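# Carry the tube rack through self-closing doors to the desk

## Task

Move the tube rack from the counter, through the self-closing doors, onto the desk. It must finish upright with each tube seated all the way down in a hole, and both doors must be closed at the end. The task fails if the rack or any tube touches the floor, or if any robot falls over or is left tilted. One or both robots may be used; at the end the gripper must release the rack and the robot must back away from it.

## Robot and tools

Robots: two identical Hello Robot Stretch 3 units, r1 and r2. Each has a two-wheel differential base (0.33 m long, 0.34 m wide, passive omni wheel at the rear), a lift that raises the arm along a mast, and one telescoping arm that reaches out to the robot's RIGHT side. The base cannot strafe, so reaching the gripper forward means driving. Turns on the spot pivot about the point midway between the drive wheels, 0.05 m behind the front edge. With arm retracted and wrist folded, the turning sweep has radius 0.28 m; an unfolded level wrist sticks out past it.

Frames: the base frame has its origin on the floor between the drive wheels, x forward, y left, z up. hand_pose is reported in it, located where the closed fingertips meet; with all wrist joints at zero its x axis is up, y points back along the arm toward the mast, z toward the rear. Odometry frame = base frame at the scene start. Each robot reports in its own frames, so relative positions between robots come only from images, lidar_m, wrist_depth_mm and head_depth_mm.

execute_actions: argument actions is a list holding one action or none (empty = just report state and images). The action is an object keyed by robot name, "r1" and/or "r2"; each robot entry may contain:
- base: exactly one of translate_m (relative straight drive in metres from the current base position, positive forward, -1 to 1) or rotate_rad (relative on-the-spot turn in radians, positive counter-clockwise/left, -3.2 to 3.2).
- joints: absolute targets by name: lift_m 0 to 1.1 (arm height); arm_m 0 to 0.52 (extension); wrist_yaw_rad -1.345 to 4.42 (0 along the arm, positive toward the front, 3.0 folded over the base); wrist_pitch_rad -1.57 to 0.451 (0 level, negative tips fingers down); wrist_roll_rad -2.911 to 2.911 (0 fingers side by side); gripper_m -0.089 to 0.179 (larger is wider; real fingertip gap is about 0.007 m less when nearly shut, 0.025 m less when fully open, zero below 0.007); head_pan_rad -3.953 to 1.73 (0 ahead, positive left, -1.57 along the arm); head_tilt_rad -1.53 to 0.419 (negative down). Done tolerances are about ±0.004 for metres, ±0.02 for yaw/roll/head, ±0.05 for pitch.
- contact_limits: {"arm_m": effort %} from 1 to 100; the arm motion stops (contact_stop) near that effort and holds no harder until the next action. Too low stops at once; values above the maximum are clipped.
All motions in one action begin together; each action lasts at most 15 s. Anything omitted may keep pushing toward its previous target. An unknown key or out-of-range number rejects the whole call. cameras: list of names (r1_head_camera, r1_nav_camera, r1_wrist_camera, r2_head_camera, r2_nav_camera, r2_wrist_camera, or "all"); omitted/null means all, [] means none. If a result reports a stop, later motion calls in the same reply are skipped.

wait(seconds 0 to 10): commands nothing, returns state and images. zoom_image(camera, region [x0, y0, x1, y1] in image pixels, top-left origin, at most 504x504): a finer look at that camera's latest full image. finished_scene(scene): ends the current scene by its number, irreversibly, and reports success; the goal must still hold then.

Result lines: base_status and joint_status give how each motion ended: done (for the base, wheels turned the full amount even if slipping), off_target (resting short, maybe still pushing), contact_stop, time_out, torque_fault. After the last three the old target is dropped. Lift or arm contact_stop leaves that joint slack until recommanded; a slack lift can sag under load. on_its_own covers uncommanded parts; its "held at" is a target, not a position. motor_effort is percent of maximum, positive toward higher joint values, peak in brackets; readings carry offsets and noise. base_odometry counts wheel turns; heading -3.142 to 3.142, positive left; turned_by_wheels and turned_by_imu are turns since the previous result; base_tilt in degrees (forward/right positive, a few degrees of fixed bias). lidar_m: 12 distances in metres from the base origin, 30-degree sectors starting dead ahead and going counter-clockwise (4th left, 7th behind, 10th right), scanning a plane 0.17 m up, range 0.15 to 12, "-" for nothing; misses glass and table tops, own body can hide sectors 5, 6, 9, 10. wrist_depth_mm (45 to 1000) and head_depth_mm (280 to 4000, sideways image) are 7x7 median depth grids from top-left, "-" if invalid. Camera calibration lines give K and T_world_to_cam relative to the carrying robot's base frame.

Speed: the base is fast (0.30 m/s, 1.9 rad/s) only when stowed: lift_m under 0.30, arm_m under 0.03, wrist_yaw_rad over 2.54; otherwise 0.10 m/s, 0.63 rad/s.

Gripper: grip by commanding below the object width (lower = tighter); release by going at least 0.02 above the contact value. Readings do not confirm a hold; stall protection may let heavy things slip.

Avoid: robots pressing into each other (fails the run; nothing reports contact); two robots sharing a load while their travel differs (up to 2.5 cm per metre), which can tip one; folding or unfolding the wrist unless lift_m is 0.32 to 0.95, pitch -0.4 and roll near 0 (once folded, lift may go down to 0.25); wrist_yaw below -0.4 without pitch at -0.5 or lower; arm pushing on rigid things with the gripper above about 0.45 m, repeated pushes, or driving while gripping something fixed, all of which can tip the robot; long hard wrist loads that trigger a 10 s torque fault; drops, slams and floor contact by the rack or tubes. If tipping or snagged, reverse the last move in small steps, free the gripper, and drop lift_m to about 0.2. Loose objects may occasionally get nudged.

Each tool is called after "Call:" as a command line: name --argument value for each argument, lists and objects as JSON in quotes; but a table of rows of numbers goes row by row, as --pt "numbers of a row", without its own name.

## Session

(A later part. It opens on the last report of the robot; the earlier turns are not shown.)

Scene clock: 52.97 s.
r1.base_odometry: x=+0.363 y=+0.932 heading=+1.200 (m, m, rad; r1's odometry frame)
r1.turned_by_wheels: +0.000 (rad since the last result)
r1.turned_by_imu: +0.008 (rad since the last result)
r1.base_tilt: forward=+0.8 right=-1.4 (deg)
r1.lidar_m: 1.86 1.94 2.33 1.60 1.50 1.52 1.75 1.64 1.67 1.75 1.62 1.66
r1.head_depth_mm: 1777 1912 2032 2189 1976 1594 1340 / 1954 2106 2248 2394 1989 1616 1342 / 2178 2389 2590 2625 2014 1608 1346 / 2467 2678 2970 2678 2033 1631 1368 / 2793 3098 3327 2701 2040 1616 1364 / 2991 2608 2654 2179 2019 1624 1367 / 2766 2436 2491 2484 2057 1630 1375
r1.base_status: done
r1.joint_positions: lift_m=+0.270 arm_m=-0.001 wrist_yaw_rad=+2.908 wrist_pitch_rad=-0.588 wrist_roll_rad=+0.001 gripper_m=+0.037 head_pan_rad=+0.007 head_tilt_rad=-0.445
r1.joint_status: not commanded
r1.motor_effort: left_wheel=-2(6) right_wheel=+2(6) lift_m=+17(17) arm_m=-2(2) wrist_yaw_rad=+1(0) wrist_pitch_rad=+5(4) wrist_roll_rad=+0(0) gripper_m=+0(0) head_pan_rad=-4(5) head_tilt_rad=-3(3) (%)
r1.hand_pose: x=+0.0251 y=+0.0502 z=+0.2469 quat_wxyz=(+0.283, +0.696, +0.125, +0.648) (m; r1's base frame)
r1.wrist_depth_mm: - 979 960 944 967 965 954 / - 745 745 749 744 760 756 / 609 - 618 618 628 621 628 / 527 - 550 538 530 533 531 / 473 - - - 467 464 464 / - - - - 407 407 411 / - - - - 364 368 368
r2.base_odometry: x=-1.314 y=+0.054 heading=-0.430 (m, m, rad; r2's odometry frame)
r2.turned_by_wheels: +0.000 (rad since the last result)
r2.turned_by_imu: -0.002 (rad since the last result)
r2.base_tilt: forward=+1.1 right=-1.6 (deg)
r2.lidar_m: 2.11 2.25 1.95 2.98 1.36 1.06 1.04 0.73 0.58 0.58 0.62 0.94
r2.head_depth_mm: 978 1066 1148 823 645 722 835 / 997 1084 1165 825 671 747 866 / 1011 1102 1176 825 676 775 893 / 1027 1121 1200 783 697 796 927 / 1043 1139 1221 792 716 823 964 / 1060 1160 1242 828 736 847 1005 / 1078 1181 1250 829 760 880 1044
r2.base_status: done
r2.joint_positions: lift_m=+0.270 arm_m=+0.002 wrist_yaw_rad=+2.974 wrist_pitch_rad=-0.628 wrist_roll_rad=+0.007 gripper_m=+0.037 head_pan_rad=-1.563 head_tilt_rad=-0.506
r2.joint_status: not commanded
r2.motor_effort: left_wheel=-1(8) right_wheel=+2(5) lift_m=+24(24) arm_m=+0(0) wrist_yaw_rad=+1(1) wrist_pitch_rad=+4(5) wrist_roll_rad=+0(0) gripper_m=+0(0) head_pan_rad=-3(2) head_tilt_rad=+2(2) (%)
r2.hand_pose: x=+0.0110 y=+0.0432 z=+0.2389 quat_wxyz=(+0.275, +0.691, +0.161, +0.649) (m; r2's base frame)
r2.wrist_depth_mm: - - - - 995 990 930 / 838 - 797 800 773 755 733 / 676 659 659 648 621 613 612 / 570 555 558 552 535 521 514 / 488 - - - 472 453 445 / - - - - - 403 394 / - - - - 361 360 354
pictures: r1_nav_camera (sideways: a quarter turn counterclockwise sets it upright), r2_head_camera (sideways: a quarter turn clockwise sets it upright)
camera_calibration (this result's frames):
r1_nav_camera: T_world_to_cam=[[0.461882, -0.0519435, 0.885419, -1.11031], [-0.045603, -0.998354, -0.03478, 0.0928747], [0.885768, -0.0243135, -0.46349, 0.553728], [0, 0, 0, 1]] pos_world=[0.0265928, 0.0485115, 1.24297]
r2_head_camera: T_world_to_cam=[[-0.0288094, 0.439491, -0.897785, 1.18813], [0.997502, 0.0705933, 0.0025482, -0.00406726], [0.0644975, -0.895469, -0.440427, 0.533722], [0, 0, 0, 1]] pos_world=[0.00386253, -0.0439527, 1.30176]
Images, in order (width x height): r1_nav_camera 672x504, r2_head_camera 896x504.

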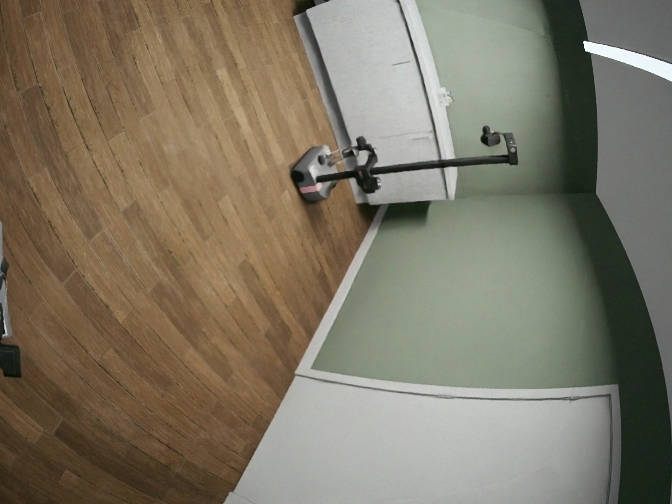

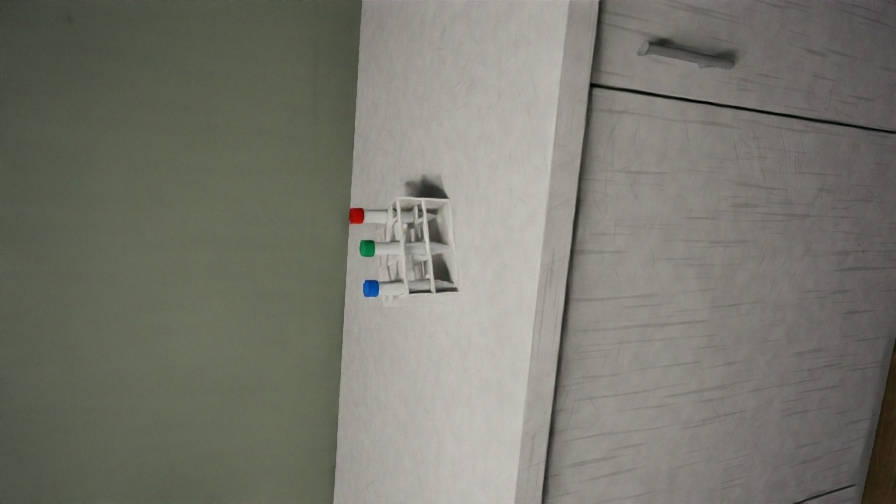

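Call:
execute_actions --actions '[{"r1":{"base":{"translate_m":0.7}},"r2":{"base":{"rotate_rad":-0.9}}}]' --cameras '[]'

Call:
execute_actions --actions '[{"r1":{"base":{"rotate_rad":-0.8}},"r2":{"base":{"translate_m":0.3}}}]' --cameras '[]'

Call:
execute_actions --actions '[{"r1":{"joints":{"lift_m":0.9,"wrist_pitch_rad":-0.4}},"r2":{"base":{"rotate_rad":0.7},"joints":{"lift_m":0.93,"wrist_pitch_rad":-0.4}}}]' --cameras '["r1_head_camera","r2_head_camera"]'

Scene clock: 67.07 s.
r1.base_odometry: x=+0.616 y=+1.584 heading=+1.200 (m, m, rad; r1's odometry frame)
r1.turned_by_wheels: +0.000 (rad since the last result)
r1.turned_by_imu: +0.005 (rad since the last result)
r1.base_tilt: forward=+0.9 right=-1.5 (deg)
r1.lidar_m: 1.63 1.15 1.94 2.02 1.90 1.93 2.36 2.22 1.91 1.32 1.24 1.26
r1.head_depth_mm: 1350 1446 1538 1664 1796 1603 1350 / 1481 1587 1707 1872 1926 1608 1352 / 1654 1789 1946 2162 2012 1618 1355 / 1864 2034 2235 2454 2011 1630 1363 / 2155 2371 2679 2608 2043 1638 1359 / 2392 2495 2037 2220 2030 1537 1375 / 2303 2351 1928 2050 1368 1452 1379
r1.base_status: done
r1.joint_positions: lift_m=+0.270 arm_m=-0.001 wrist_yaw_rad=+2.908 wrist_pitch_rad=-0.588 wrist_roll_rad=+0.001 gripper_m=+0.037 head_pan_rad=+0.007 head_tilt_rad=-0.445
r1.joint_status: not commanded
r1.motor_effort: left_wheel=-2(6) right_wheel=+2(6) lift_m=+17(17) arm_m=-2(1) wrist_yaw_rad=+0(0) wrist_pitch_rad=+4(4) wrist_roll_rad=+0(0) gripper_m=+0(0) head_pan_rad=-5(5) head_tilt_rad=-3(3) (%)
r1.hand_pose: x=+0.0251 y=+0.0502 z=+0.2469 quat_wxyz=(+0.283, +0.696, +0.125, +0.648) (m; r1's base frame)
r1.wrist_depth_mm: - 939 955 943 951 945 892 / - 753 737 768 763 750 759 / 607 - 616 622 625 618 629 / 521 - 547 535 531 527 530 / 474 - - - 464 465 460 / - - - - 406 410 410 / - - - - 364 366 366
r2.base_odometry: x=-1.314 y=+0.054 heading=-1.330 (m, m, rad; r2's odometry frame)
r2.turned_by_wheels: -0.900 (rad since the last result)
r2.turned_by_imu: -0.886 (rad since the last result)
r2.base_tilt: forward=+1.0 right=-1.8 (deg)
r2.lidar_m: 0.67 1.18 2.11 2.42 1.30 2.17 1.23 1.05 1.04 0.66 0.58 0.58
r2.head_depth_mm: 970 1037 1112 1201 1304 1421 1286 / 1061 1140 1229 1335 1465 1512 1283 / 1165 1256 1371 944 1068 1434 1283 / 1289 1406 1526 871 917 1043 1221 / 1268 1375 1450 828 810 910 1037 / 1176 1262 1298 828 722 804 905 / 1087 1167 1224 830 658 723 802
r2.base_status: done
r2.joint_positions: lift_m=+0.270 arm_m=+0.002 wrist_yaw_rad=+2.974 wrist_pitch_rad=-0.628 wrist_roll_rad=+0.007 gripper_m=+0.037 head_pan_rad=-1.563 head_tilt_rad=-0.506
r2.joint_status: not commanded
r2.motor_effort: left_wheel=+2(7) right_wheel=-3(7) lift_m=+24(24) arm_m=-1(1) wrist_yaw_rad=+1(0) wrist_pitch_rad=+4(5) wrist_roll_rad=+0(0) gripper_m=+1(0) head_pan_rad=-3(4) head_tilt_rad=+2(2) (%)
r2.hand_pose: x=+0.0110 y=+0.0432 z=+0.2389 quat_wxyz=(+0.275, +0.691, +0.161, +0.649) (m; r2's base frame)
r2.wrist_depth_mm: 959 - - - 985 949 937 / 838 - 806 783 757 736 738 / 676 651 643 644 622 616 612 / 562 549 568 561 527 523 508 / 490 - - - 472 455 446 / - - - - - 397 395 / - - - - 361 355 355
pictures: none
No camera images: the call's "cameras" was empty. Leave "cameras" out to get every camera's image.

Scene clock: 69.87 s.
r1.base_odometry: x=+0.616 y=+1.584 heading=+0.400 (m, m, rad; r1's odometry frame)
r1.turned_by_wheels: -0.800 (rad since the last result)
r1.turned_by_imu: -0.796 (rad since the last result)
r1.base_tilt: forward=+0.8 right=-1.4 (deg)
r1.lidar_m: 1.24 1.36 1.90 1.36 2.12 1.90 1.89 2.10 2.23 2.21 1.52 1.25
r1.head_depth_mm: 1022 1109 1214 1336 1479 1568 1339 / 1043 1126 1228 1359 1518 1610 1345 / 1053 1141 1253 1374 1539 1624 1358 / 1072 1157 1263 1397 1555 1627 1360 / 1079 1169 1284 1417 1609 1636 1363 / 1091 1189 1318 1451 1639 1645 1363 / 1114 1224 1332 1481 1674 1652 1373
r1.base_status: done
r1.joint_positions: lift_m=+0.270 arm_m=-0.001 wrist_yaw_rad=+2.908 wrist_pitch_rad=-0.588 wrist_roll_rad=+0.001 gripper_m=+0.037 head_pan_rad=+0.007 head_tilt_rad=-0.445
r1.joint_status: not commanded
r1.motor_effort: left_wheel=+2(9) right_wheel=-1(5) lift_m=+18(17) arm_m=-2(2) wrist_yaw_rad=+0(1) wrist_pitch_rad=+4(5) wrist_roll_rad=+0(0) gripper_m=+0(1) head_pan_rad=-5(5) head_tilt_rad=-3(3) (%)
r1.hand_pose: x=+0.0251 y=+0.0502 z=+0.2468 quat_wxyz=(+0.283, +0.696, +0.125, +0.648) (m; r1's base frame)
r1.wrist_depth_mm: - 961 938 943 944 970 944 / - 764 744 742 749 759 749 / 612 - 628 615 618 625 625 / 527 - 546 535 531 525 531 / 470 - - - 469 465 464 / - - - - 406 407 407 / - - - - 364 368 365
r2.base_odometry: x=-1.242 y=-0.237 heading=-1.330 (m, m, rad; r2's odometry frame)
r2.turned_by_wheels: +0.000 (rad since the last result)
r2.turned_by_imu: +0.001 (rad since the last result)
r2.base_tilt: forward=+0.9 right=-1.6 (deg)
r2.lidar_m: 0.43 0.76 1.90 2.19 1.40 1.50 1.47 1.25 0.72 0.42 0.37 0.37
r2.head_depth_mm: 1172 1255 1340 824 904 1131 1282 / 1277 1375 1475 825 750 899 1164 / 1249 1369 1461 825 646 745 893 / 1135 1237 1295 826 596 626 742 / 1040 1125 1193 826 596 547 635 / 958 1028 1112 830 597 482 553 / 891 952 1022 828 596 467 492
r2.base_status: done
r2.joint_positions: lift_m=+0.270 arm_m=+0.002 wrist_yaw_rad=+2.974 wrist_pitch_rad=-0.628 wrist_roll_rad=+0.007 gripper_m=+0.037 head_pan_rad=-1.563 head_tilt_rad=-0.506
r2.joint_status: not commanded
r2.motor_effort: left_wheel=+1(8) right_wheel=-2(7) lift_m=+24(24) arm_m=-1(1) wrist_yaw_rad=-1(1) wrist_pitch_rad=+4(4) wrist_roll_rad=+0(0) gripper_m=+0(0) head_pan_rad=-3(3) head_tilt_rad=+2(2) (%)
r2.hand_pose: x=+0.0110 y=+0.0432 z=+0.2389 quat_wxyz=(+0.275, +0.691, +0.161, +0.649) (m; r2's base frame)
r2.wrist_depth_mm: - - - - - 935 926 / 847 - 803 792 778 748 737 / 685 666 646 647 628 609 605 / 559 561 556 551 526 513 507 / 487 - - - 469 446 448 / - - - - - 401 396 / - - - - 365 362 356
pictures: none
No camera images: the call's "cameras" was empty. Leave "cameras" out to get every camera's image.

Scene clock: 76.70 s.
r1.base_odometry: x=+0.616 y=+1.584 heading=+0.400 (m, m, rad; r1's odometry frame)
r1.turned_by_wheels: +0.000 (rad since the last result)
r1.turned_by_imu: -0.002 (rad since the last result)
r1.base_tilt: forward=+0.8 right=-1.6 (deg)
r1.lidar_m: 1.24 1.37 1.90 1.36 2.12 1.90 1.90 2.09 2.22 2.22 1.52 1.24
r1.head_depth_mm: 1026 1105 1205 1333 1476 1572 1339 / 1039 1125 1228 1350 1509 1611 1348 / 1057 1138 1257 1385 1528 1613 1356 / 1066 1159 1266 1406 1567 1608 1355 / 1074 1173 1286 1422 1592 1616 1357 / 1098 1201 1311 1453 1646 1648 1369 / 1113 1215 1342 1478 1669 1634 1380
r1.base_status: not commanded
r1.joint_positions: lift_m=+0.900 arm_m=-0.001 wrist_yaw_rad=+2.908 wrist_pitch_rad=-0.421 wrist_roll_rad=+0.001 gripper_m=+0.037 head_pan_rad=+0.007 head_tilt_rad=-0.445
r1.joint_status: all done
r1.motor_effort: left_wheel=+2(2) right_wheel=+0(2) lift_m=+36(37) arm_m=-1(2) wrist_yaw_rad=+0(0) wrist_pitch_rad=+8(8) wrist_roll_rad=+0(0) gripper_m=+0(1) head_pan_rad=-4(4) head_tilt_rad=-3(3) (%)
r1.hand_pose: x=+0.0307 y=+0.0739 z=+0.9117 quat_wxyz=(+0.228, +0.704, +0.066, +0.669) (m; r1's base frame)
r1.wrist_depth_mm: - - - - - - - / - - - - - - - / - - - - - - - / - - - - - - - / - - - - - - - / - - - - - - - / - - - - - - -
r2.base_odometry: x=-1.242 y=-0.237 heading=-0.630 (m, m, rad; r2's odometry frame)
r2.turned_by_wheels: +0.700 (rad since the last result)
r2.turned_by_imu: +0.689 (rad since the last result)
r2.base_tilt: forward=+1.0 right=-1.7 (deg)
r2.lidar_m: 1.90 1.93 2.47 1.39 2.00 1.34 1.25 0.57 0.39 0.37 0.38 0.49
r2.head_depth_mm: 836 914 1009 824 593 495 - / 835 911 1006 825 595 480 - / 831 906 999 744 594 479 - / 828 901 993 829 577 480 - / 826 898 985 829 597 480 - / 821 895 983 830 596 466 548 / 815 890 979 828 596 466 546
r2.base_status: done
r2.joint_positions: lift_m=+0.930 arm_m=+0.002 wrist_yaw_rad=+2.974 wrist_pitch_rad=-0.421 wrist_roll_rad=+0.007 gripper_m=+0.037 head_pan_rad=-1.563 head_tilt_rad=-0.506
r2.joint_status: all done
r2.motor_effort: left_wheel=-1(5) right_wheel=+2(9) lift_m=+43(42) arm_m=-1(0) wrist_yaw_rad=+0(0) wrist_pitch_rad=+7(8) wrist_roll_rad=+0(0) gripper_m=+0(0) head_pan_rad=-2(2) head_tilt_rad=+2(2) (%)
r2.hand_pose: x=+0.0161 y=+0.0736 z=+0.9416 quat_wxyz=(+0.206, +0.704, +0.089, +0.674) (m; r2's base frame)
r2.wrist_depth_mm: - - - - - - - / - - - - - - - / - - - - - - - / - - - - - - - / - - - - - - - / - - - - - - - / - - - - - - -
pictures: r1_head_camera (sideways: a quarter turn clockwise sets it upright), r2_head_camera (sideways: a quarter turn clockwise sets it upright)
camera_calibration (this result's frames):
r1_head_camera: T_world_to_cam=[[-0.459692, 0.0274661, -0.887654, 1.17907], [-0.00158066, 0.999495, 0.0317453, -0.0406352], [0.888077, 0.0159961, -0.459416, 0.551733], [0, 0, 0, 1]] pos_world=[0.0519657, -0.000595443, 1.30137]
r2_head_camera: T_world_to_cam=[[-0.0287535, 0.439321, -0.89787, 1.18824], [0.997511, 0.0704699, 0.00253599, -0.00405142], [0.0643869, -0.895562, -0.440253, 0.533496], [0, 0, 0, 1]] pos_world=[0.00385707, -0.0439524, 1.30177]
Images, in order (width x height): r1_head_camera 896x504, r2_head_camera 896x504.

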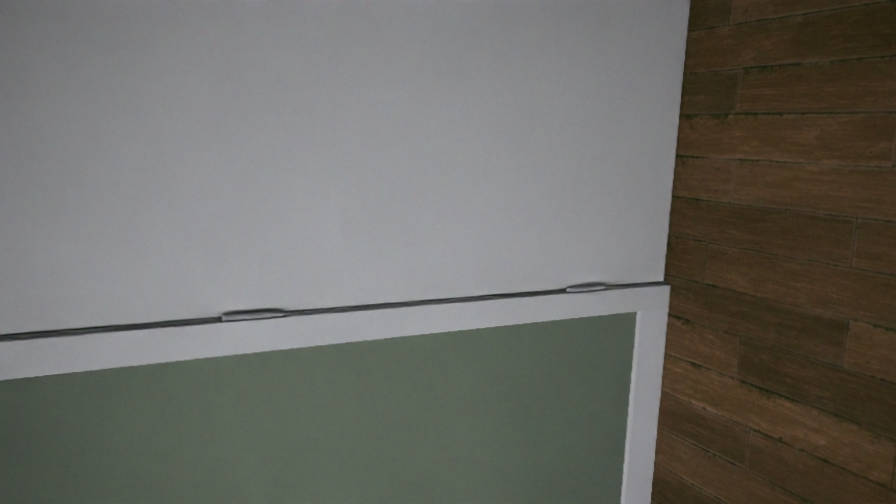

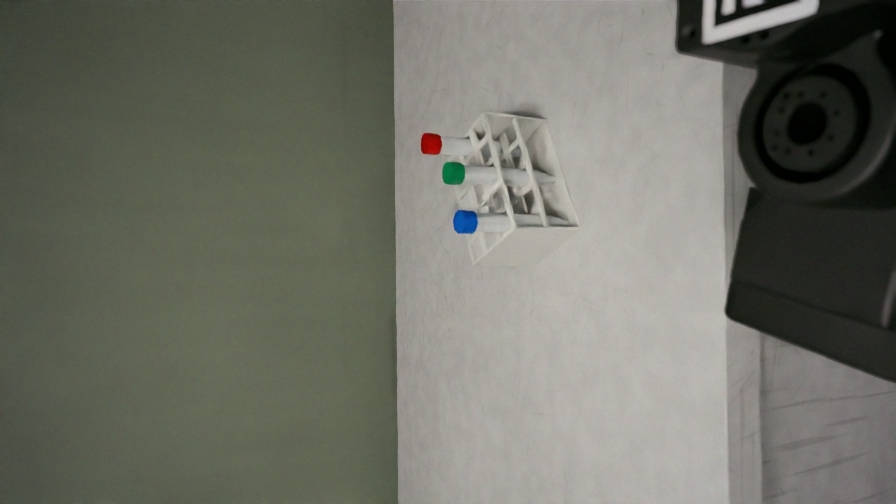

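Call:
execute_actions --actions '[{"r1":{"base":{"rotate_rad":-0.13},"joints":{"wrist_yaw_rad":1.57,"gripper_m":0.1}},"r2":{"base":{"translate_m":-0.05},"joints":{"wrist_yaw_rad":0.0,"gripper_m":0.17,"lift_m":0.95}}}]' --cameras '[]'

Call:
execute_actions --actions '[{"r1":{"base":{"translate_m":0.7},"joints":{"wrist_pitch_rad":0}},"r2":{"joints":{"wrist_pitch_rad":-0.18,"lift_m":0.9}}}]' --cameras '["r2_head_camera","r2_wrist_camera","r1_wrist_camera"]'

Scene clock: 86.10 s.
r1.base_odometry: x=+0.616 y=+1.584 heading=+0.270 (m, m, rad; r1's odometry frame)
r1.turned_by_wheels: -0.130 (rad since the last result)
r1.turned_by_imu: -0.131 (rad since the last result)
r1.base_tilt: forward=+0.8 right=-1.5 (deg)
r1.lidar_m: 1.24 1.30 1.83 1.36 2.00 1.94 1.90 1.99 2.28 2.22 1.69 1.28
r1.head_depth_mm: 1053 1135 1247 1365 1531 1612 1355 / 1051 1136 1244 1379 1535 1608 1343 / 1056 1138 1250 1380 1529 1625 1357 / 1058 1145 1258 1390 1547 1614 1371 / 1054 1148 1251 1381 1533 1640 1362 / 1061 1153 1259 1389 1557 1626 1377 / 1053 1146 1267 1389 1561 1652 1373
r1.base_status: done
r1.joint_positions: lift_m=+0.900 arm_m=-0.001 wrist_yaw_rad=+1.573 wrist_pitch_rad=-0.421 wrist_roll_rad=+0.001 gripper_m=+0.100 head_pan_rad=+0.007 head_tilt_rad=-0.445
r1.joint_status: all done
r1.motor_effort: left_wheel=+2(5) right_wheel=-1(5) lift_m=+36(36) arm_m=-2(2) wrist_yaw_rad=-3(3) wrist_pitch_rad=+7(7) wrist_roll_rad=+0(0) gripper_m=-1(80) head_pan_rad=-5(5) head_tilt_rad=-3(3) (%)
r1.hand_pose: x=+0.2027 y=-0.1436 z=+0.9117 quat_wxyz=(+0.593, +0.594, -0.384, +0.385) (m; r1's base frame)
r1.wrist_depth_mm: - - - - - - - / - - - - - - - / - - - - - - - / - - - - - - - / - - - - - - - / - - - - - - - / - - - - - - -
r2.base_odometry: x=-1.283 y=-0.208 heading=-0.630 (m, m, rad; r2's odometry frame)
r2.turned_by_wheels: +0.000 (rad since the last result)
r2.turned_by_imu: -0.001 (rad since the last result)
r2.base_tilt: forward=+1.0 right=-1.6 (deg)
r2.lidar_m: 1.95 1.98 2.52 1.38 1.92 1.29 1.20 0.57 0.39 0.37 0.38 0.49
r2.head_depth_mm: 841 918 1011 824 595 - - / 838 916 1007 823 620 - - / 834 910 1002 782 619 - - / 829 908 999 826 581 480 569 / 827 904 992 826 596 474 555 / 824 900 985 828 595 481 553 / 820 895 979 831 597 481 553
r2.base_status: done
r2.joint_positions: lift_m=+0.950 arm_m=+0.002 wrist_yaw_rad=+0.003 wrist_pitch_rad=-0.421 wrist_roll_rad=+0.007 gripper_m=+0.170 head_pan_rad=-1.563 head_tilt_rad=-0.506
r2.joint_status: all done
r2.motor_effort: left_wheel=-1(4) right_wheel=+2(4) lift_m=+43(44) arm_m=+0(1) wrist_yaw_rad=-2(2) wrist_pitch_rad=+7(7) wrist_roll_rad=+0(0) gripper_m=+0(83) head_pan_rad=-3(2) head_tilt_rad=+2(2) (%)
r2.hand_pose: x=-0.0209 y=-0.3713 z=+0.9617 quat_wxyz=(+0.689, +0.148, -0.694, -0.147) (m; r2's base frame)
r2.wrist_depth_mm: 664 677 688 705 714 724 751 / 674 648 521 334 585 581 558 / 439 434 376 349 405 399 385 / 329 326 309 314 308 303 299 / 263 271 258 253 251 249 246 / 223 - 215 213 210 209 213 / 184 186 185 186 186 187 193
pictures: none
No camera images: the call's "cameras" was empty. Leave "cameras" out to get every camera's image.

Scene clock: 94.20 s.
r1.base_odometry: x=+1.291 y=+1.771 heading=+0.270 (m, m, rad; r1's odometry frame)
r1.turned_by_wheels: +0.000 (rad since the last result)
r1.turned_by_imu: +0.005 (rad since the last result)
r1.base_tilt: forward=+0.8 right=-1.5 (deg)
r1.lidar_m: 0.54 0.57 0.80 1.84 1.96 2.67 2.59 2.73 2.30 1.80 0.73 0.56
r1.head_depth_mm: 431 467 511 563 627 707 773 / 432 469 510 562 627 709 811 / 432 469 515 567 632 716 818 / 435 471 515 568 636 717 820 / 437 472 517 571 637 719 826 / 438 475 520 573 640 724 831 / 440 476 521 576 644 729 820
r1.base_status: done
r1.joint_positions: lift_m=+0.900 arm_m=-0.001 wrist_yaw_rad=+1.573 wrist_pitch_rad=-0.025 wrist_roll_rad=+0.001 gripper_m=+0.100 head_pan_rad=+0.007 head_tilt_rad=-0.445
r1.joint_status: all done
r1.motor_effort: left_wheel=+1(7) right_wheel=-2(3) lift_m=+36(36) arm_m=-2(2) wrist_yaw_rad=-3(3) wrist_pitch_rad=+9(10) wrist_roll_rad=+0(0) gripper_m=+0(1) head_pan_rad=-5(5) head_tilt_rad=-3(3) (%)
r1.hand_pose: x=+0.2342 y=-0.1435 z=+1.0079 quat_wxyz=(+0.506, +0.507, -0.493, +0.494) (m; r1's base frame)
r1.wrist_depth_mm: 430 429 427 426 421 420 423 / 441 438 443 441 437 437 432 / 458 460 458 456 454 450 453 / 477 478 475 477 470 473 465 / 493 496 497 495 486 490 490 / 512 516 514 514 522 508 509 / 533 542 540 535 533 534 525
r2.base_odometry: x=-1.283 y=-0.208 heading=-0.630 (m, m, rad; r2's odometry frame)
r2.turned_by_wheels: +0.000 (rad since the last result)
r2.turned_by_imu: -0.001 (rad since the last result)
r2.base_tilt: forward=+1.0 right=-1.7 (deg)
r2.lidar_m: 1.95 1.98 2.53 3.75 1.92 1.29 1.20 0.57 0.39 0.37 0.38 0.49
r2.head_depth_mm: 843 918 1011 823 594 468 - / 839 914 1008 825 594 496 - / 835 910 1005 781 595 - - / 831 909 996 827 580 479 564 / 829 902 990 827 595 480 555 / 825 898 987 828 597 481 554 / 822 897 983 830 597 481 551
r2.base_status: not commanded
r2.joint_positions: lift_m=+0.900 arm_m=+0.002 wrist_yaw_rad=+0.003 wrist_pitch_rad=-0.204 wrist_roll_rad=+0.007 gripper_m=+0.170 head_pan_rad=-1.563 head_tilt_rad=-0.506
r2.joint_status: all done
r2.motor_effort: left_wheel=-1(1) right_wheel=+2(2) lift_m=+23(34) arm_m=-1(1) wrist_yaw_rad=-1(2) wrist_pitch_rad=+8(8) wrist_roll_rad=+0(0) gripper_m=+0(0) head_pan_rad=-2(2) head_tilt_rad=+2(2) (%)
r2.hand_pose: x=-0.0208 y=-0.3933 z=+0.9636 quat_wxyz=(+0.701, +0.073, -0.706, -0.072) (m; r2's base frame)
r2.wrist_depth_mm: 669 689 675 697 708 719 730 / 700 719 710 726 739 755 802 / 743 752 550 341 669 670 632 / 432 423 357 348 402 397 395 / 299 311 292 289 286 285 282 / 237 - 225 225 223 220 228 / 183 185 185 184 182 180 171
pictures: r1_wrist_camera, r2_head_camera (sideways: a quarter turn clockwise sets it upright), r2_wrist_camera
camera_calibration (this result's frames):
r1_wrist_camera: T_world_to_cam=[[-0.0310368, -0.998985, -0.0326452, -0.106186], [-0.251933, 0.0394252, -0.966941, 1.06363], [0.967247, -0.0217864, -0.252901, 0.188241], [0, 0, 0, 1]] pos_world=[0.0825933, -0.143911, 1.07261]
r2_head_camera: T_world_to_cam=[[-0.0287535, 0.439321, -0.89787, 1.18824], [0.997511, 0.07047, 0.00253599, -0.00405142], [0.064387, -0.895562, -0.440253, 0.533496], [0, 0, 0, 1]] pos_world=[0.00385708, -0.0439524, 1.30177]
r2_wrist_camera: T_world_to_cam=[[-0.998568, -0.052347, -0.0110033, -0.0263486], [-0.00922053, 0.371073, -0.928558, 1.07107], [0.0526903, -0.927127, -0.371024, 0.153509], [0, 0, 0, 1]] pos_world=[-0.0245235, -0.256501, 1.05122]
Images, in order (width x height): r1_wrist_camera 644x364, r2_head_camera 896x504, r2_wrist_camera 644x364.

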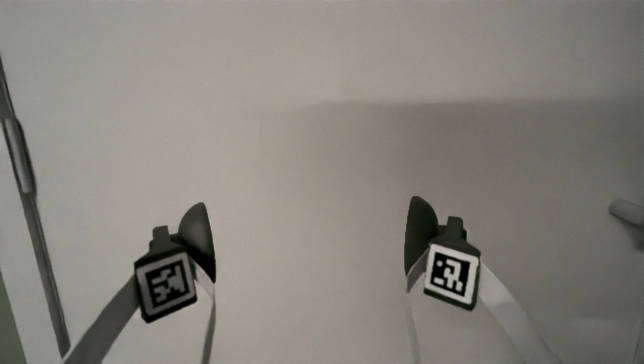

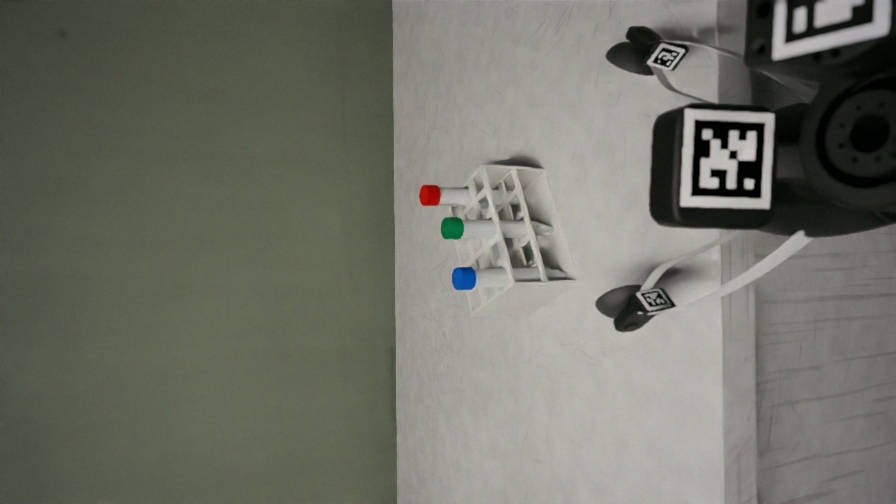

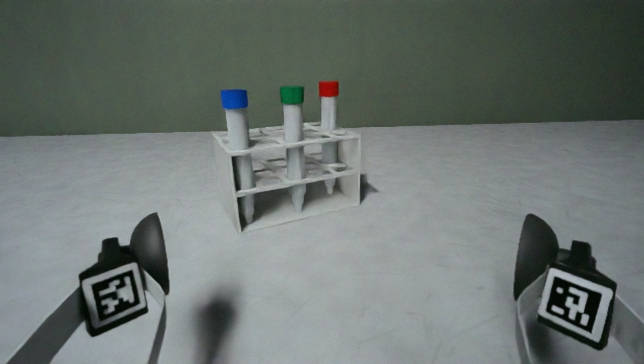

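Call:
execute_actions --actions '[{"r1":{"joints":{"arm_m":0.39,"gripper_m":0.085}},"r2":{"base":{"translate_m":-0.19}}}]' --cameras '["r1_wrist_camera"]'

Call:
execute_actions --actions '[{"r2":{"base":{"rotate_rad":0.35},"joints":{"arm_m":0.05}}}]' --cameras '["r2_wrist_camera"]'

Scene clock: 106.80 s.
r1.base_odometry: x=+1.291 y=+1.771 heading=+0.270 (m, m, rad; r1's odometry frame)
r1.turned_by_wheels: +0.000 (rad since the last result)
r1.turned_by_imu: -0.002 (rad since the last result)
r1.base_tilt: forward=+0.8 right=-1.4 (deg)
r1.lidar_m: 0.54 0.57 0.80 1.38 1.38 2.66 2.60 2.72 2.30 1.80 0.73 0.56
r1.head_depth_mm: 431 468 512 561 627 706 808 / 433 469 512 566 628 709 817 / 433 470 514 566 630 712 818 / 435 471 516 569 633 714 823 / 435 473 517 571 639 719 826 / 438 475 519 573 638 723 834 / 439 477 519 576 641 728 820
r1.base_status: not commanded
r1.joint_positions: lift_m=+0.900 arm_m=+0.390 wrist_yaw_rad=+1.571 wrist_pitch_rad=-0.024 wrist_roll_rad=+0.001 gripper_m=+0.085 head_pan_rad=+0.007 head_tilt_rad=-0.445
r1.joint_status: all done
r1.motor_effort: left_wheel=+1(1) right_wheel=+0(1) lift_m=+37(36) arm_m=+5(5) wrist_yaw_rad=-1(3) wrist_pitch_rad=+9(9) wrist_roll_rad=+0(0) gripper_m=+0(62) head_pan_rad=-4(4) head_tilt_rad=-3(3) (%)
r1.hand_pose: x=+0.2342 y=-0.5345 z=+1.0079 quat_wxyz=(+0.506, +0.506, -0.494, +0.494) (m; r1's base frame)
r1.wrist_depth_mm: 411 412 405 401 397 403 405 / 426 428 424 417 412 418 419 / 442 441 437 430 427 434 430 / 458 456 462 452 446 446 450 / 484 473 474 475 469 469 465 / 500 496 496 497 488 492 489 / 525 517 517 515 511 516 514
r2.base_odometry: x=-1.436 y=-0.096 heading=-0.630 (m, m, rad; r2's odometry frame)
r2.turned_by_wheels: +0.000 (rad since the last result)
r2.turned_by_imu: -0.001 (rad since the last result)
r2.base_tilt: forward=+0.9 right=-1.7 (deg)
r2.lidar_m: 1.17 2.17 2.76 3.74 1.62 1.09 1.01 0.60 0.41 0.39 0.39 0.51
r2.head_depth_mm: 859 940 1034 821 594 480 - / 857 935 1026 825 594 512 - / 852 928 1025 822 595 - - / 846 927 1015 824 596 495 586 / 847 923 1014 827 608 496 579 / 841 917 1005 666 597 497 578 / 836 912 1004 831 591 481 576
r2.base_status: done
r2.joint_positions: lift_m=+0.900 arm_m=+0.002 wrist_yaw_rad=+0.003 wrist_pitch_rad=-0.204 wrist_roll_rad=+0.007 gripper_m=+0.170 head_pan_rad=-1.563 head_tilt_rad=-0.506
r2.joint_status: not commanded
r2.motor_effort: left_wheel=-1(5) right_wheel=+2(3) lift_m=+23(24) arm_m=-1(1) wrist_yaw_rad=-2(2) wrist_pitch_rad=+8(8) wrist_roll_rad=+0(0) gripper_m=+0(0) head_pan_rad=-1(3) head_tilt_rad=+2(2) (%)
r2.hand_pose: x=-0.0208 y=-0.3933 z=+0.9636 quat_wxyz=(+0.701, +0.073, -0.706, -0.072) (m; r2's base frame)
r2.wrist_depth_mm: 690 690 692 715 741 741 747 / 723 732 755 762 790 792 803 / 571 564 726 707 678 647 643 / 341 352 412 407 404 400 392 / 300 311 292 291 287 282 281 / 234 - 227 225 222 220 227 / 183 186 184 183 181 180 171
pictures: r1_wrist_camera
camera_calibration (this result's frames):
r1_wrist_camera: T_world_to_cam=[[-0.0330723, -0.998919, -0.0326531, -0.496292], [-0.251626, 0.0399406, -0.967, 1.07937], [0.967259, -0.0237645, -0.252675, 0.178442], [0, 0, 0, 1]] pos_world=[0.0825855, -0.534626, 1.07264]
Images, in order (width x height): r1_wrist_camera 644x364.

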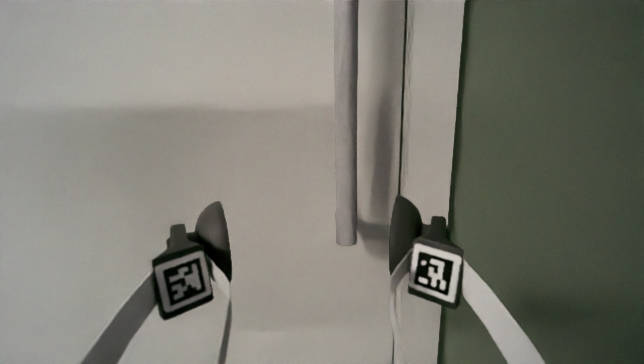

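Scene clock: 108.30 s.
r1.base_odometry: x=+1.291 y=+1.771 heading=+0.270 (m, m, rad; r1's odometry frame)
r1.turned_by_wheels: +0.000 (rad since the last result)
r1.turned_by_imu: +0.000 (rad since the last result)
r1.base_tilt: forward=+0.8 right=-1.4 (deg)
r1.lidar_m: 0.54 0.57 0.80 1.39 1.51 2.66 2.59 2.73 2.30 1.81 0.73 0.55
r1.head_depth_mm: 431 466 510 563 624 704 804 / 432 469 513 565 629 709 809 / 434 470 514 566 632 711 818 / 435 471 514 570 633 716 821 / 436 473 518 572 637 721 827 / 437 475 518 573 639 726 831 / 439 476 521 575 644 729 818
r1.base_status: not commanded
r1.joint_positions: lift_m=+0.900 arm_m=+0.390 wrist_yaw_rad=+1.571 wrist_pitch_rad=-0.024 wrist_roll_rad=+0.001 gripper_m=+0.085 head_pan_rad=+0.007 head_tilt_rad=-0.445
r1.joint_status: not commanded
r1.motor_effort: left_wheel=+1(1) right_wheel=-1(1) lift_m=+35(35) arm_m=+4(4) wrist_yaw_rad=-1(1) wrist_pitch_rad=+9(9) wrist_roll_rad=+0(0) gripper_m=+0(0) head_pan_rad=-4(5) head_tilt_rad=-3(3) (%)
r1.hand_pose: x=+0.2342 y=-0.5345 z=+1.0079 quat_wxyz=(+0.506, +0.506, -0.494, +0.494) (m; r1's base frame)
r1.wrist_depth_mm: 409 410 409 406 398 403 402 / 423 422 424 423 412 420 416 / 441 443 440 435 432 437 432 / 462 455 455 452 449 453 444 / 480 480 476 474 469 465 471 / 501 497 495 494 488 489 487 / 525 521 516 516 509 514 517
r2.base_odometry: x=-1.436 y=-0.096 heading=-0.280 (m, m, rad; r2's odometry frame)
r2.turned_by_wheels: +0.350 (rad since the last result)
r2.turned_by_imu: +0.345 (rad since the last result)
r2.base_tilt: forward=+0.9 right=-1.8 (deg)
r2.lidar_m: 2.14 2.46 3.75 1.38 1.18 1.02 1.01 0.44 0.39 0.39 0.45 0.80
r2.head_depth_mm: 816 883 961 822 607 - - / 839 911 996 825 619 - - / 864 940 1033 705 633 - - / 893 977 1072 671 619 530 624 / 922 1010 1096 827 608 567 670 / 951 1047 1138 827 597 606 724 / 987 1084 1170 828 596 651 786
r2.base_status: done
r2.joint_positions: lift_m=+0.900 arm_m=+0.050 wrist_yaw_rad=+0.002 wrist_pitch_rad=-0.204 wrist_roll_rad=+0.007 gripper_m=+0.170 head_pan_rad=-1.563 head_tilt_rad=-0.506
r2.joint_status: all done
r2.motor_effort: left_wheel=-1(4) right_wheel=+3(6) lift_m=+24(24) arm_m=+2(2) wrist_yaw_rad=-1(2) wrist_pitch_rad=+8(8) wrist_roll_rad=+0(0) gripper_m=+0(0) head_pan_rad=-3(3) head_tilt_rad=+2(2) (%)
r2.hand_pose: x=-0.0211 y=-0.4408 z=+0.9636 quat_wxyz=(+0.701, +0.072, -0.706, -0.072) (m; r2's base frame)
r2.wrist_depth_mm: 922 831 780 704 651 610 573 / - 885 794 721 676 642 614 / 764 738 638 319 707 647 618 / 430 417 360 342 397 399 387 / 302 314 291 290 288 286 281 / 235 - 225 224 222 219 228 / 184 185 184 183 182 180 170
pictures: r2_wrist_camera
camera_calibration (this result's frames):
r2_wrist_camera: T_world_to_cam=[[-0.998622, -0.0513069, -0.0109885, -0.028647], [-0.00883212, 0.370801, -0.92867, 1.08875], [0.0517217, -0.927294, -0.370743, 0.109164], [0, 0, 0, 1]] pos_world=[-0.0246377, -0.303953, 1.05125]
Images, in order (width x height): r2_wrist_camera 644x364.

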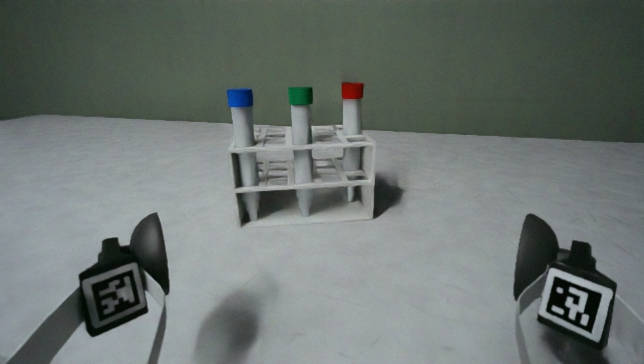

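Call:
execute_actions --actions '[{"r1":{"base":{"translate_m":0.19},"joints":{"arm_m":0.43,"lift_m":0.93}},"r2":{"base":{"translate_m":0.04},"joints":{"arm_m":0.15,"lift_m":0.885,"gripper_m":0.179}}}]' --cameras '["r2_wrist_camera","r1_wrist_camera"]'

Scene clock: 117.37 s.
r1.base_odometry: x=+1.474 y=+1.822 heading=+0.270 (m, m, rad; r1's odometry frame)
r1.turned_by_wheels: +0.000 (rad since the last result)
r1.turned_by_imu: +0.000 (rad since the last result)
r1.base_tilt: forward=+0.8 right=-1.3 (deg)
r1.lidar_m: 0.35 0.37 0.52 1.66 1.94 2.86 2.78 2.93 2.31 1.16 0.48 0.36
r1.head_depth_mm: - 290 313 344 383 433 494 / - 290 314 346 386 435 497 / - 290 315 347 387 436 501 / - 291 316 349 389 440 504 / - 291 317 350 391 441 507 / - 291 318 351 393 444 510 / - 293 320 353 393 445 514
r1.base_status: done
r1.joint_positions: lift_m=+0.930 arm_m=+0.430 wrist_yaw_rad=+1.571 wrist_pitch_rad=-0.024 wrist_roll_rad=+0.001 gripper_m=+0.085 head_pan_rad=+0.007 head_tilt_rad=-0.445
r1.joint_status: all done
r1.motor_effort: left_wheel=+1(5) right_wheel=+0(4) lift_m=+36(37) arm_m=+5(4) wrist_yaw_rad=-1(1) wrist_pitch_rad=+9(9) wrist_roll_rad=+0(0) gripper_m=+1(0) head_pan_rad=-5(5) head_tilt_rad=-3(4) (%)
r1.hand_pose: x=+0.2342 y=-0.5745 z=+1.0381 quat_wxyz=(+0.506, +0.506, -0.494, +0.494) (m; r1's base frame)
r1.wrist_depth_mm: 230 229 229 167 225 215 224 / 239 238 237 232 234 222 233 / 247 247 247 242 243 232 242 / 258 257 255 250 252 243 252 / 269 268 265 260 261 258 262 / 280 277 279 273 277 271 272 / 293 292 290 286 285 280 283
r2.base_odometry: x=-1.398 y=-0.107 heading=-0.280 (m, m, rad; r2's odometry frame)
r2.turned_by_wheels: +0.000 (rad since the last result)
r2.turned_by_imu: +0.000 (rad since the last result)
r2.base_tilt: forward=+0.8 right=-1.6 (deg)
r2.lidar_m: 2.11 2.42 3.74 1.45 1.23 1.05 0.78 0.45 0.40 0.40 0.46 0.82
r2.head_depth_mm: 823 888 969 823 - - 538 / 847 923 1008 782 - - 569 / 872 946 1041 826 - - 603 / 900 984 1072 784 595 550 642 / 932 1019 1109 830 595 585 691 / 961 1055 1151 829 596 625 747 / 994 1095 1180 829 597 670 811
r2.base_status: done
r2.joint_positions: lift_m=+0.885 arm_m=+0.150 wrist_yaw_rad=+0.002 wrist_pitch_rad=-0.203 wrist_roll_rad=+0.007 gripper_m=+0.179 head_pan_rad=-1.563 head_tilt_rad=-0.506
r2.joint_status: all done
r2.motor_effort: left_wheel=-1(4) right_wheel=+2(6) lift_m=+23(24) arm_m=+3(3) wrist_yaw_rad=-1(1) wrist_pitch_rad=+7(8) wrist_roll_rad=+0(0) gripper_m=+0(50) head_pan_rad=-3(3) head_tilt_rad=+2(2) (%)
r2.hand_pose: x=-0.0211 y=-0.5408 z=+0.9488 quat_wxyz=(+0.701, +0.072, -0.706, -0.072) (m; r2's base frame)
r2.wrist_depth_mm: 812 737 680 619 572 537 505 / 882 770 698 641 597 574 527 / 684 656 564 544 472 573 542 / 387 377 320 192 217 354 347 / 271 283 246 207 225 254 257 / 216 199 200 200 200 198 - / 162 167 166 164 162 162 152
pictures: r1_wrist_camera, r2_wrist_camera
camera_calibration (this result's frames):
r1_wrist_camera: T_world_to_cam=[[-0.0330575, -0.998919, -0.0326679, -0.535248], [-0.251198, 0.0399406, -0.967111, 1.11011], [0.967371, -0.0237641, -0.252247, 0.184617], [0, 0, 0, 1]] pos_world=[0.0825702, -0.574621, 1.10268]
r2_wrist_camera: T_world_to_cam=[[-0.998624, -0.0512791, -0.0109583, -0.0339649], [-0.00881876, 0.370243, -0.928893, 1.11198], [0.05169, -0.927519, -0.370185, 0.0102446], [0, 0, 0, 1]] pos_world=[-0.0246414, -0.403941, 1.03633]
Images, in order (width x height): r1_wrist_camera 644x364, r2_wrist_camera 644x364.

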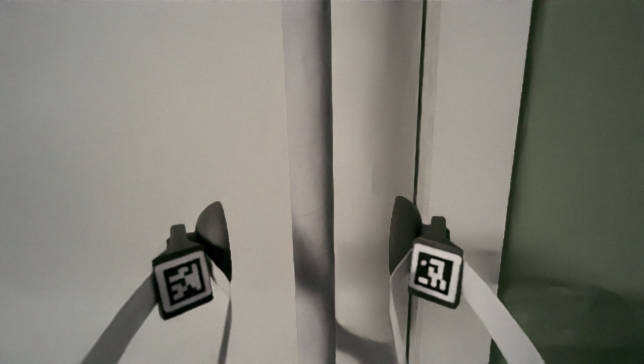

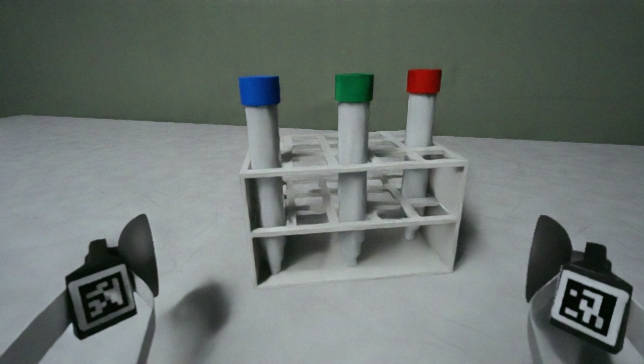

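Call:
execute_actions --actions '[{"r1":{"base":{"translate_m":0.062}},"r2":{"joints":{"arm_m":0.225}}}]' --cameras '["r2_wrist_camera"]'

Call:
execute_actions --actions '[{"r1":{"joints":{"gripper_m":-0.02}},"r2":{"joints":{"gripper_m":0.07}}}]' --cameras '["r2_wrist_camera","r1_wrist_camera"]'

Scene clock: 124.40 s.
r1.base_odometry: x=+1.534 y=+1.838 heading=+0.270 (m, m, rad; r1's odometry frame)
r1.turned_by_wheels: +0.000 (rad since the last result)
r1.turned_by_imu: -0.001 (rad since the last result)
r1.base_tilt: forward=+0.7 right=-1.4 (deg)
r1.lidar_m: 0.29 0.30 0.41 1.36 1.93 2.92 2.84 2.98 2.31 0.95 0.39 0.30
r1.head_depth_mm: - - - 284 305 343 393 / - - - 285 306 345 396 / - - - 284 308 347 397 / - - - 286 309 348 401 / - - - 287 310 351 403 / - - - 288 312 353 406 / - - - 289 314 355 406
r1.base_status: done
r1.joint_positions: lift_m=+0.930 arm_m=+0.430 wrist_yaw_rad=+1.571 wrist_pitch_rad=-0.024 wrist_roll_rad=+0.001 gripper_m=+0.085 head_pan_rad=+0.007 head_tilt_rad=-0.445
r1.joint_status: not commanded
r1.motor_effort: left_wheel=+1(5) right_wheel=-1(3) lift_m=+36(36) arm_m=+5(5) wrist_yaw_rad=-1(1) wrist_pitch_rad=+9(9) wrist_roll_rad=+0(0) gripper_m=+0(0) head_pan_rad=-4(4) head_tilt_rad=-3(3) (%)
r1.hand_pose: x=+0.2342 y=-0.5745 z=+1.0381 quat_wxyz=(+0.506, +0.506, -0.494, +0.494) (m; r1's base frame)
r1.wrist_depth_mm: 172 171 171 103 170 157 157 / 177 178 177 107 176 163 163 / 184 184 184 111 182 168 177 / 193 192 191 115 189 175 185 / 200 199 199 121 197 182 194 / 210 206 208 127 208 189 203 / 219 218 217 133 216 197 212
r2.base_odometry: x=-1.398 y=-0.107 heading=-0.280 (m, m, rad; r2's odometry frame)
r2.turned_by_wheels: +0.000 (rad since the last result)
r2.turned_by_imu: +0.000 (rad since the last result)
r2.base_tilt: forward=+0.9 right=-1.7 (deg)
r2.lidar_m: 2.10 2.41 3.74 1.48 1.23 1.05 0.78 0.46 0.40 0.40 0.46 0.82
r2.head_depth_mm: 822 891 973 871 - 464 532 / 847 920 1008 923 - 480 564 / 874 947 1042 902 - 500 601 / 902 981 1076 824 583 549 643 / 930 1017 1109 829 596 586 690 / 959 1057 1146 829 595 626 746 / 997 1100 1182 830 597 671 814
r2.base_status: not commanded
r2.joint_positions: lift_m=+0.885 arm_m=+0.225 wrist_yaw_rad=+0.002 wrist_pitch_rad=-0.203 wrist_roll_rad=+0.007 gripper_m=+0.179 head_pan_rad=-1.563 head_tilt_rad=-0.506
r2.joint_status: all done
r2.motor_effort: left_wheel=-1(1) right_wheel=+3(2) lift_m=+23(23) arm_m=+2(3) wrist_yaw_rad=-2(1) wrist_pitch_rad=+8(8) wrist_roll_rad=+0(0) gripper_m=+0(1) head_pan_rad=-2(2) head_tilt_rad=+2(2) (%)
r2.hand_pose: x=-0.0211 y=-0.6158 z=+0.9488 quat_wxyz=(+0.701, +0.072, -0.706, -0.072) (m; r2's base frame)
r2.wrist_depth_mm: 713 648 593 552 517 478 449 / 792 679 622 561 530 488 473 / 685 655 97 548 473 515 497 / 382 384 104 155 141 326 348 / 267 280 106 117 150 120 256 / 214 194 116 141 146 135 - / 161 165 120 149 148 148 153
pictures: r2_wrist_camera
camera_calibration (this result's frames):
r2_wrist_camera: T_world_to_cam=[[-0.998625, -0.0512622, -0.0109581, -0.0378048], [-0.00881221, 0.370235, -0.928896, 1.13975], [0.0516743, -0.927523, -0.370177, -0.0593309], [0, 0, 0, 1]] pos_world=[-0.0246433, -0.478942, 1.03633]
Images, in order (width x height): r2_wrist_camera 644x364.

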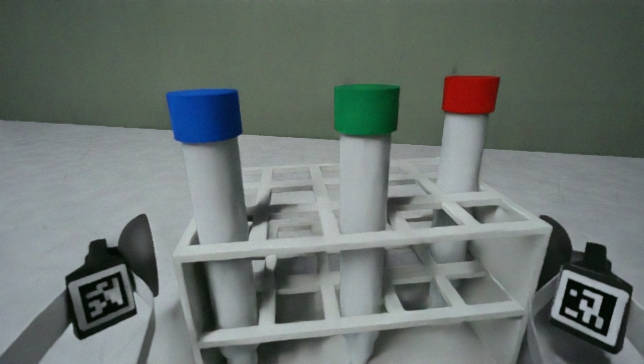

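Scene clock: 125.97 s.
r1.base_odometry: x=+1.534 y=+1.838 heading=+0.270 (m, m, rad; r1's odometry frame)
r1.turned_by_wheels: +0.000 (rad since the last result)
r1.turned_by_imu: -0.001 (rad since the last result)
r1.base_tilt: forward=+0.9 right=-1.5 (deg)
r1.lidar_m: 0.29 0.30 0.41 1.36 1.94 2.92 2.85 2.98 2.32 0.96 0.39 0.30
r1.head_depth_mm: - - - 285 304 345 393 / - - - 285 307 345 397 / - - - 285 308 347 399 / - - - 286 309 350 400 / - - - 287 311 351 404 / - - - 288 312 352 406 / - - - 287 313 354 407
r1.base_status: not commanded
r1.joint_positions: lift_m=+0.930 arm_m=+0.430 wrist_yaw_rad=+1.569 wrist_pitch_rad=-0.024 wrist_roll_rad=+0.001 gripper_m=-0.019 head_pan_rad=+0.007 head_tilt_rad=-0.445
r1.joint_status: all done
r1.motor_effort: left_wheel=-2(2) right_wheel=+5(5) lift_m=+36(36) arm_m=+4(5) wrist_yaw_rad=+1(2) wrist_pitch_rad=+9(9) wrist_roll_rad=+0(0) gripper_m=-18(92) head_pan_rad=-5(5) head_tilt_rad=-3(3) (%)
r1.hand_pose: x=+0.2342 y=-0.5752 z=+1.0381 quat_wxyz=(+0.507, +0.506, -0.494, +0.493) (m; r1's base frame)
r1.wrist_depth_mm: 172 171 170 104 171 158 159 / 179 178 178 108 176 164 165 / 186 185 184 112 183 169 178 / 193 192 191 116 192 176 186 / 201 200 199 120 198 182 195 / 209 209 207 126 208 191 205 / 219 218 218 135 217 199 214
r2.base_odometry: x=-1.398 y=-0.107 heading=-0.280 (m, m, rad; r2's odometry frame)
r2.turned_by_wheels: +0.000 (rad since the last result)
r2.turned_by_imu: +0.000 (rad since the last result)
r2.base_tilt: forward=+1.0 right=-1.6 (deg)
r2.lidar_m: 2.10 2.42 3.73 1.48 1.23 1.05 0.78 0.46 0.40 0.40 0.46 0.82
r2.head_depth_mm: 825 893 969 871 - 464 532 / 847 918 1005 924 - 479 565 / 874 951 1048 928 - 500 602 / 903 986 1077 805 583 549 643 / 931 1020 1106 827 595 585 691 / 959 1057 1147 828 596 626 747 / 996 1095 1182 828 597 671 814
r2.base_status: not commanded
r2.joint_positions: lift_m=+0.885 arm_m=+0.225 wrist_yaw_rad=+0.000 wrist_pitch_rad=-0.195 wrist_roll_rad=+0.007 gripper_m=+0.072 head_pan_rad=-1.563 head_tilt_rad=-0.506
r2.joint_status: all done
r2.motor_effort: left_wheel=-1(2) right_wheel=+2(2) lift_m=+23(23) arm_m=+2(2) wrist_yaw_rad=+1(1) wrist_pitch_rad=+5(8) wrist_roll_rad=+0(1) gripper_m=-32(100) head_pan_rad=-3(2) head_tilt_rad=+2(2) (%)
r2.hand_pose: x=-0.0215 y=-0.6165 z=+0.9509 quat_wxyz=(+0.702, +0.069, -0.706, -0.069) (m; r2's base frame)
r2.wrist_depth_mm: 713 646 584 547 512 475 453 / 774 695 624 568 528 497 463 / 702 684 100 502 494 522 486 / 394 390 106 136 148 366 362 / 274 289 109 121 128 139 259 / 207 - 119 142 155 138 207 / 177 162 125 148 161 154 157
pictures: r1_wrist_camera, r2_wrist_camera
camera_calibration (this result's frames):
r1_wrist_camera: T_world_to_cam=[[-0.0356528, -0.99883, -0.0326682, -0.535293], [-0.251064, 0.0405926, -0.967119, 1.1105], [0.967314, -0.0262787, -0.252218, 0.183138], [0, 0, 0, 1]] pos_world=[0.0825688, -0.574932, 1.10268]
r2_wrist_camera: T_world_to_cam=[[-0.998712, -0.0497822, -0.00982635, -0.0384052], [-0.00889928, 0.362488, -0.931946, 1.14003], [0.0499562, -0.930658, -0.362464, -0.0685043], [0, 0, 0, 1]] pos_world=[-0.024788, -0.478915, 1.03724]
Images, in order (width x height): r1_wrist_camera 644x364, r2_wrist_camera 644x364.

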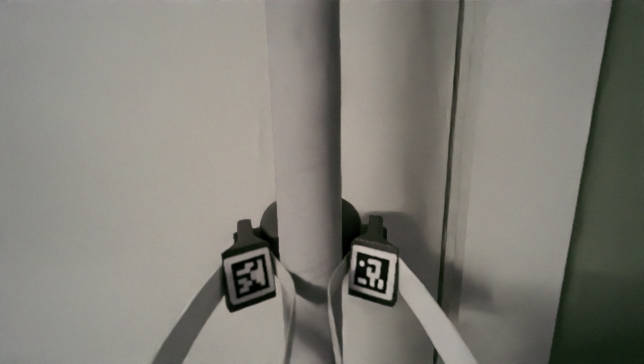

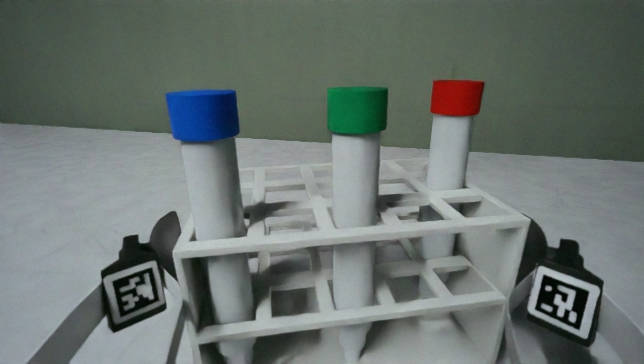

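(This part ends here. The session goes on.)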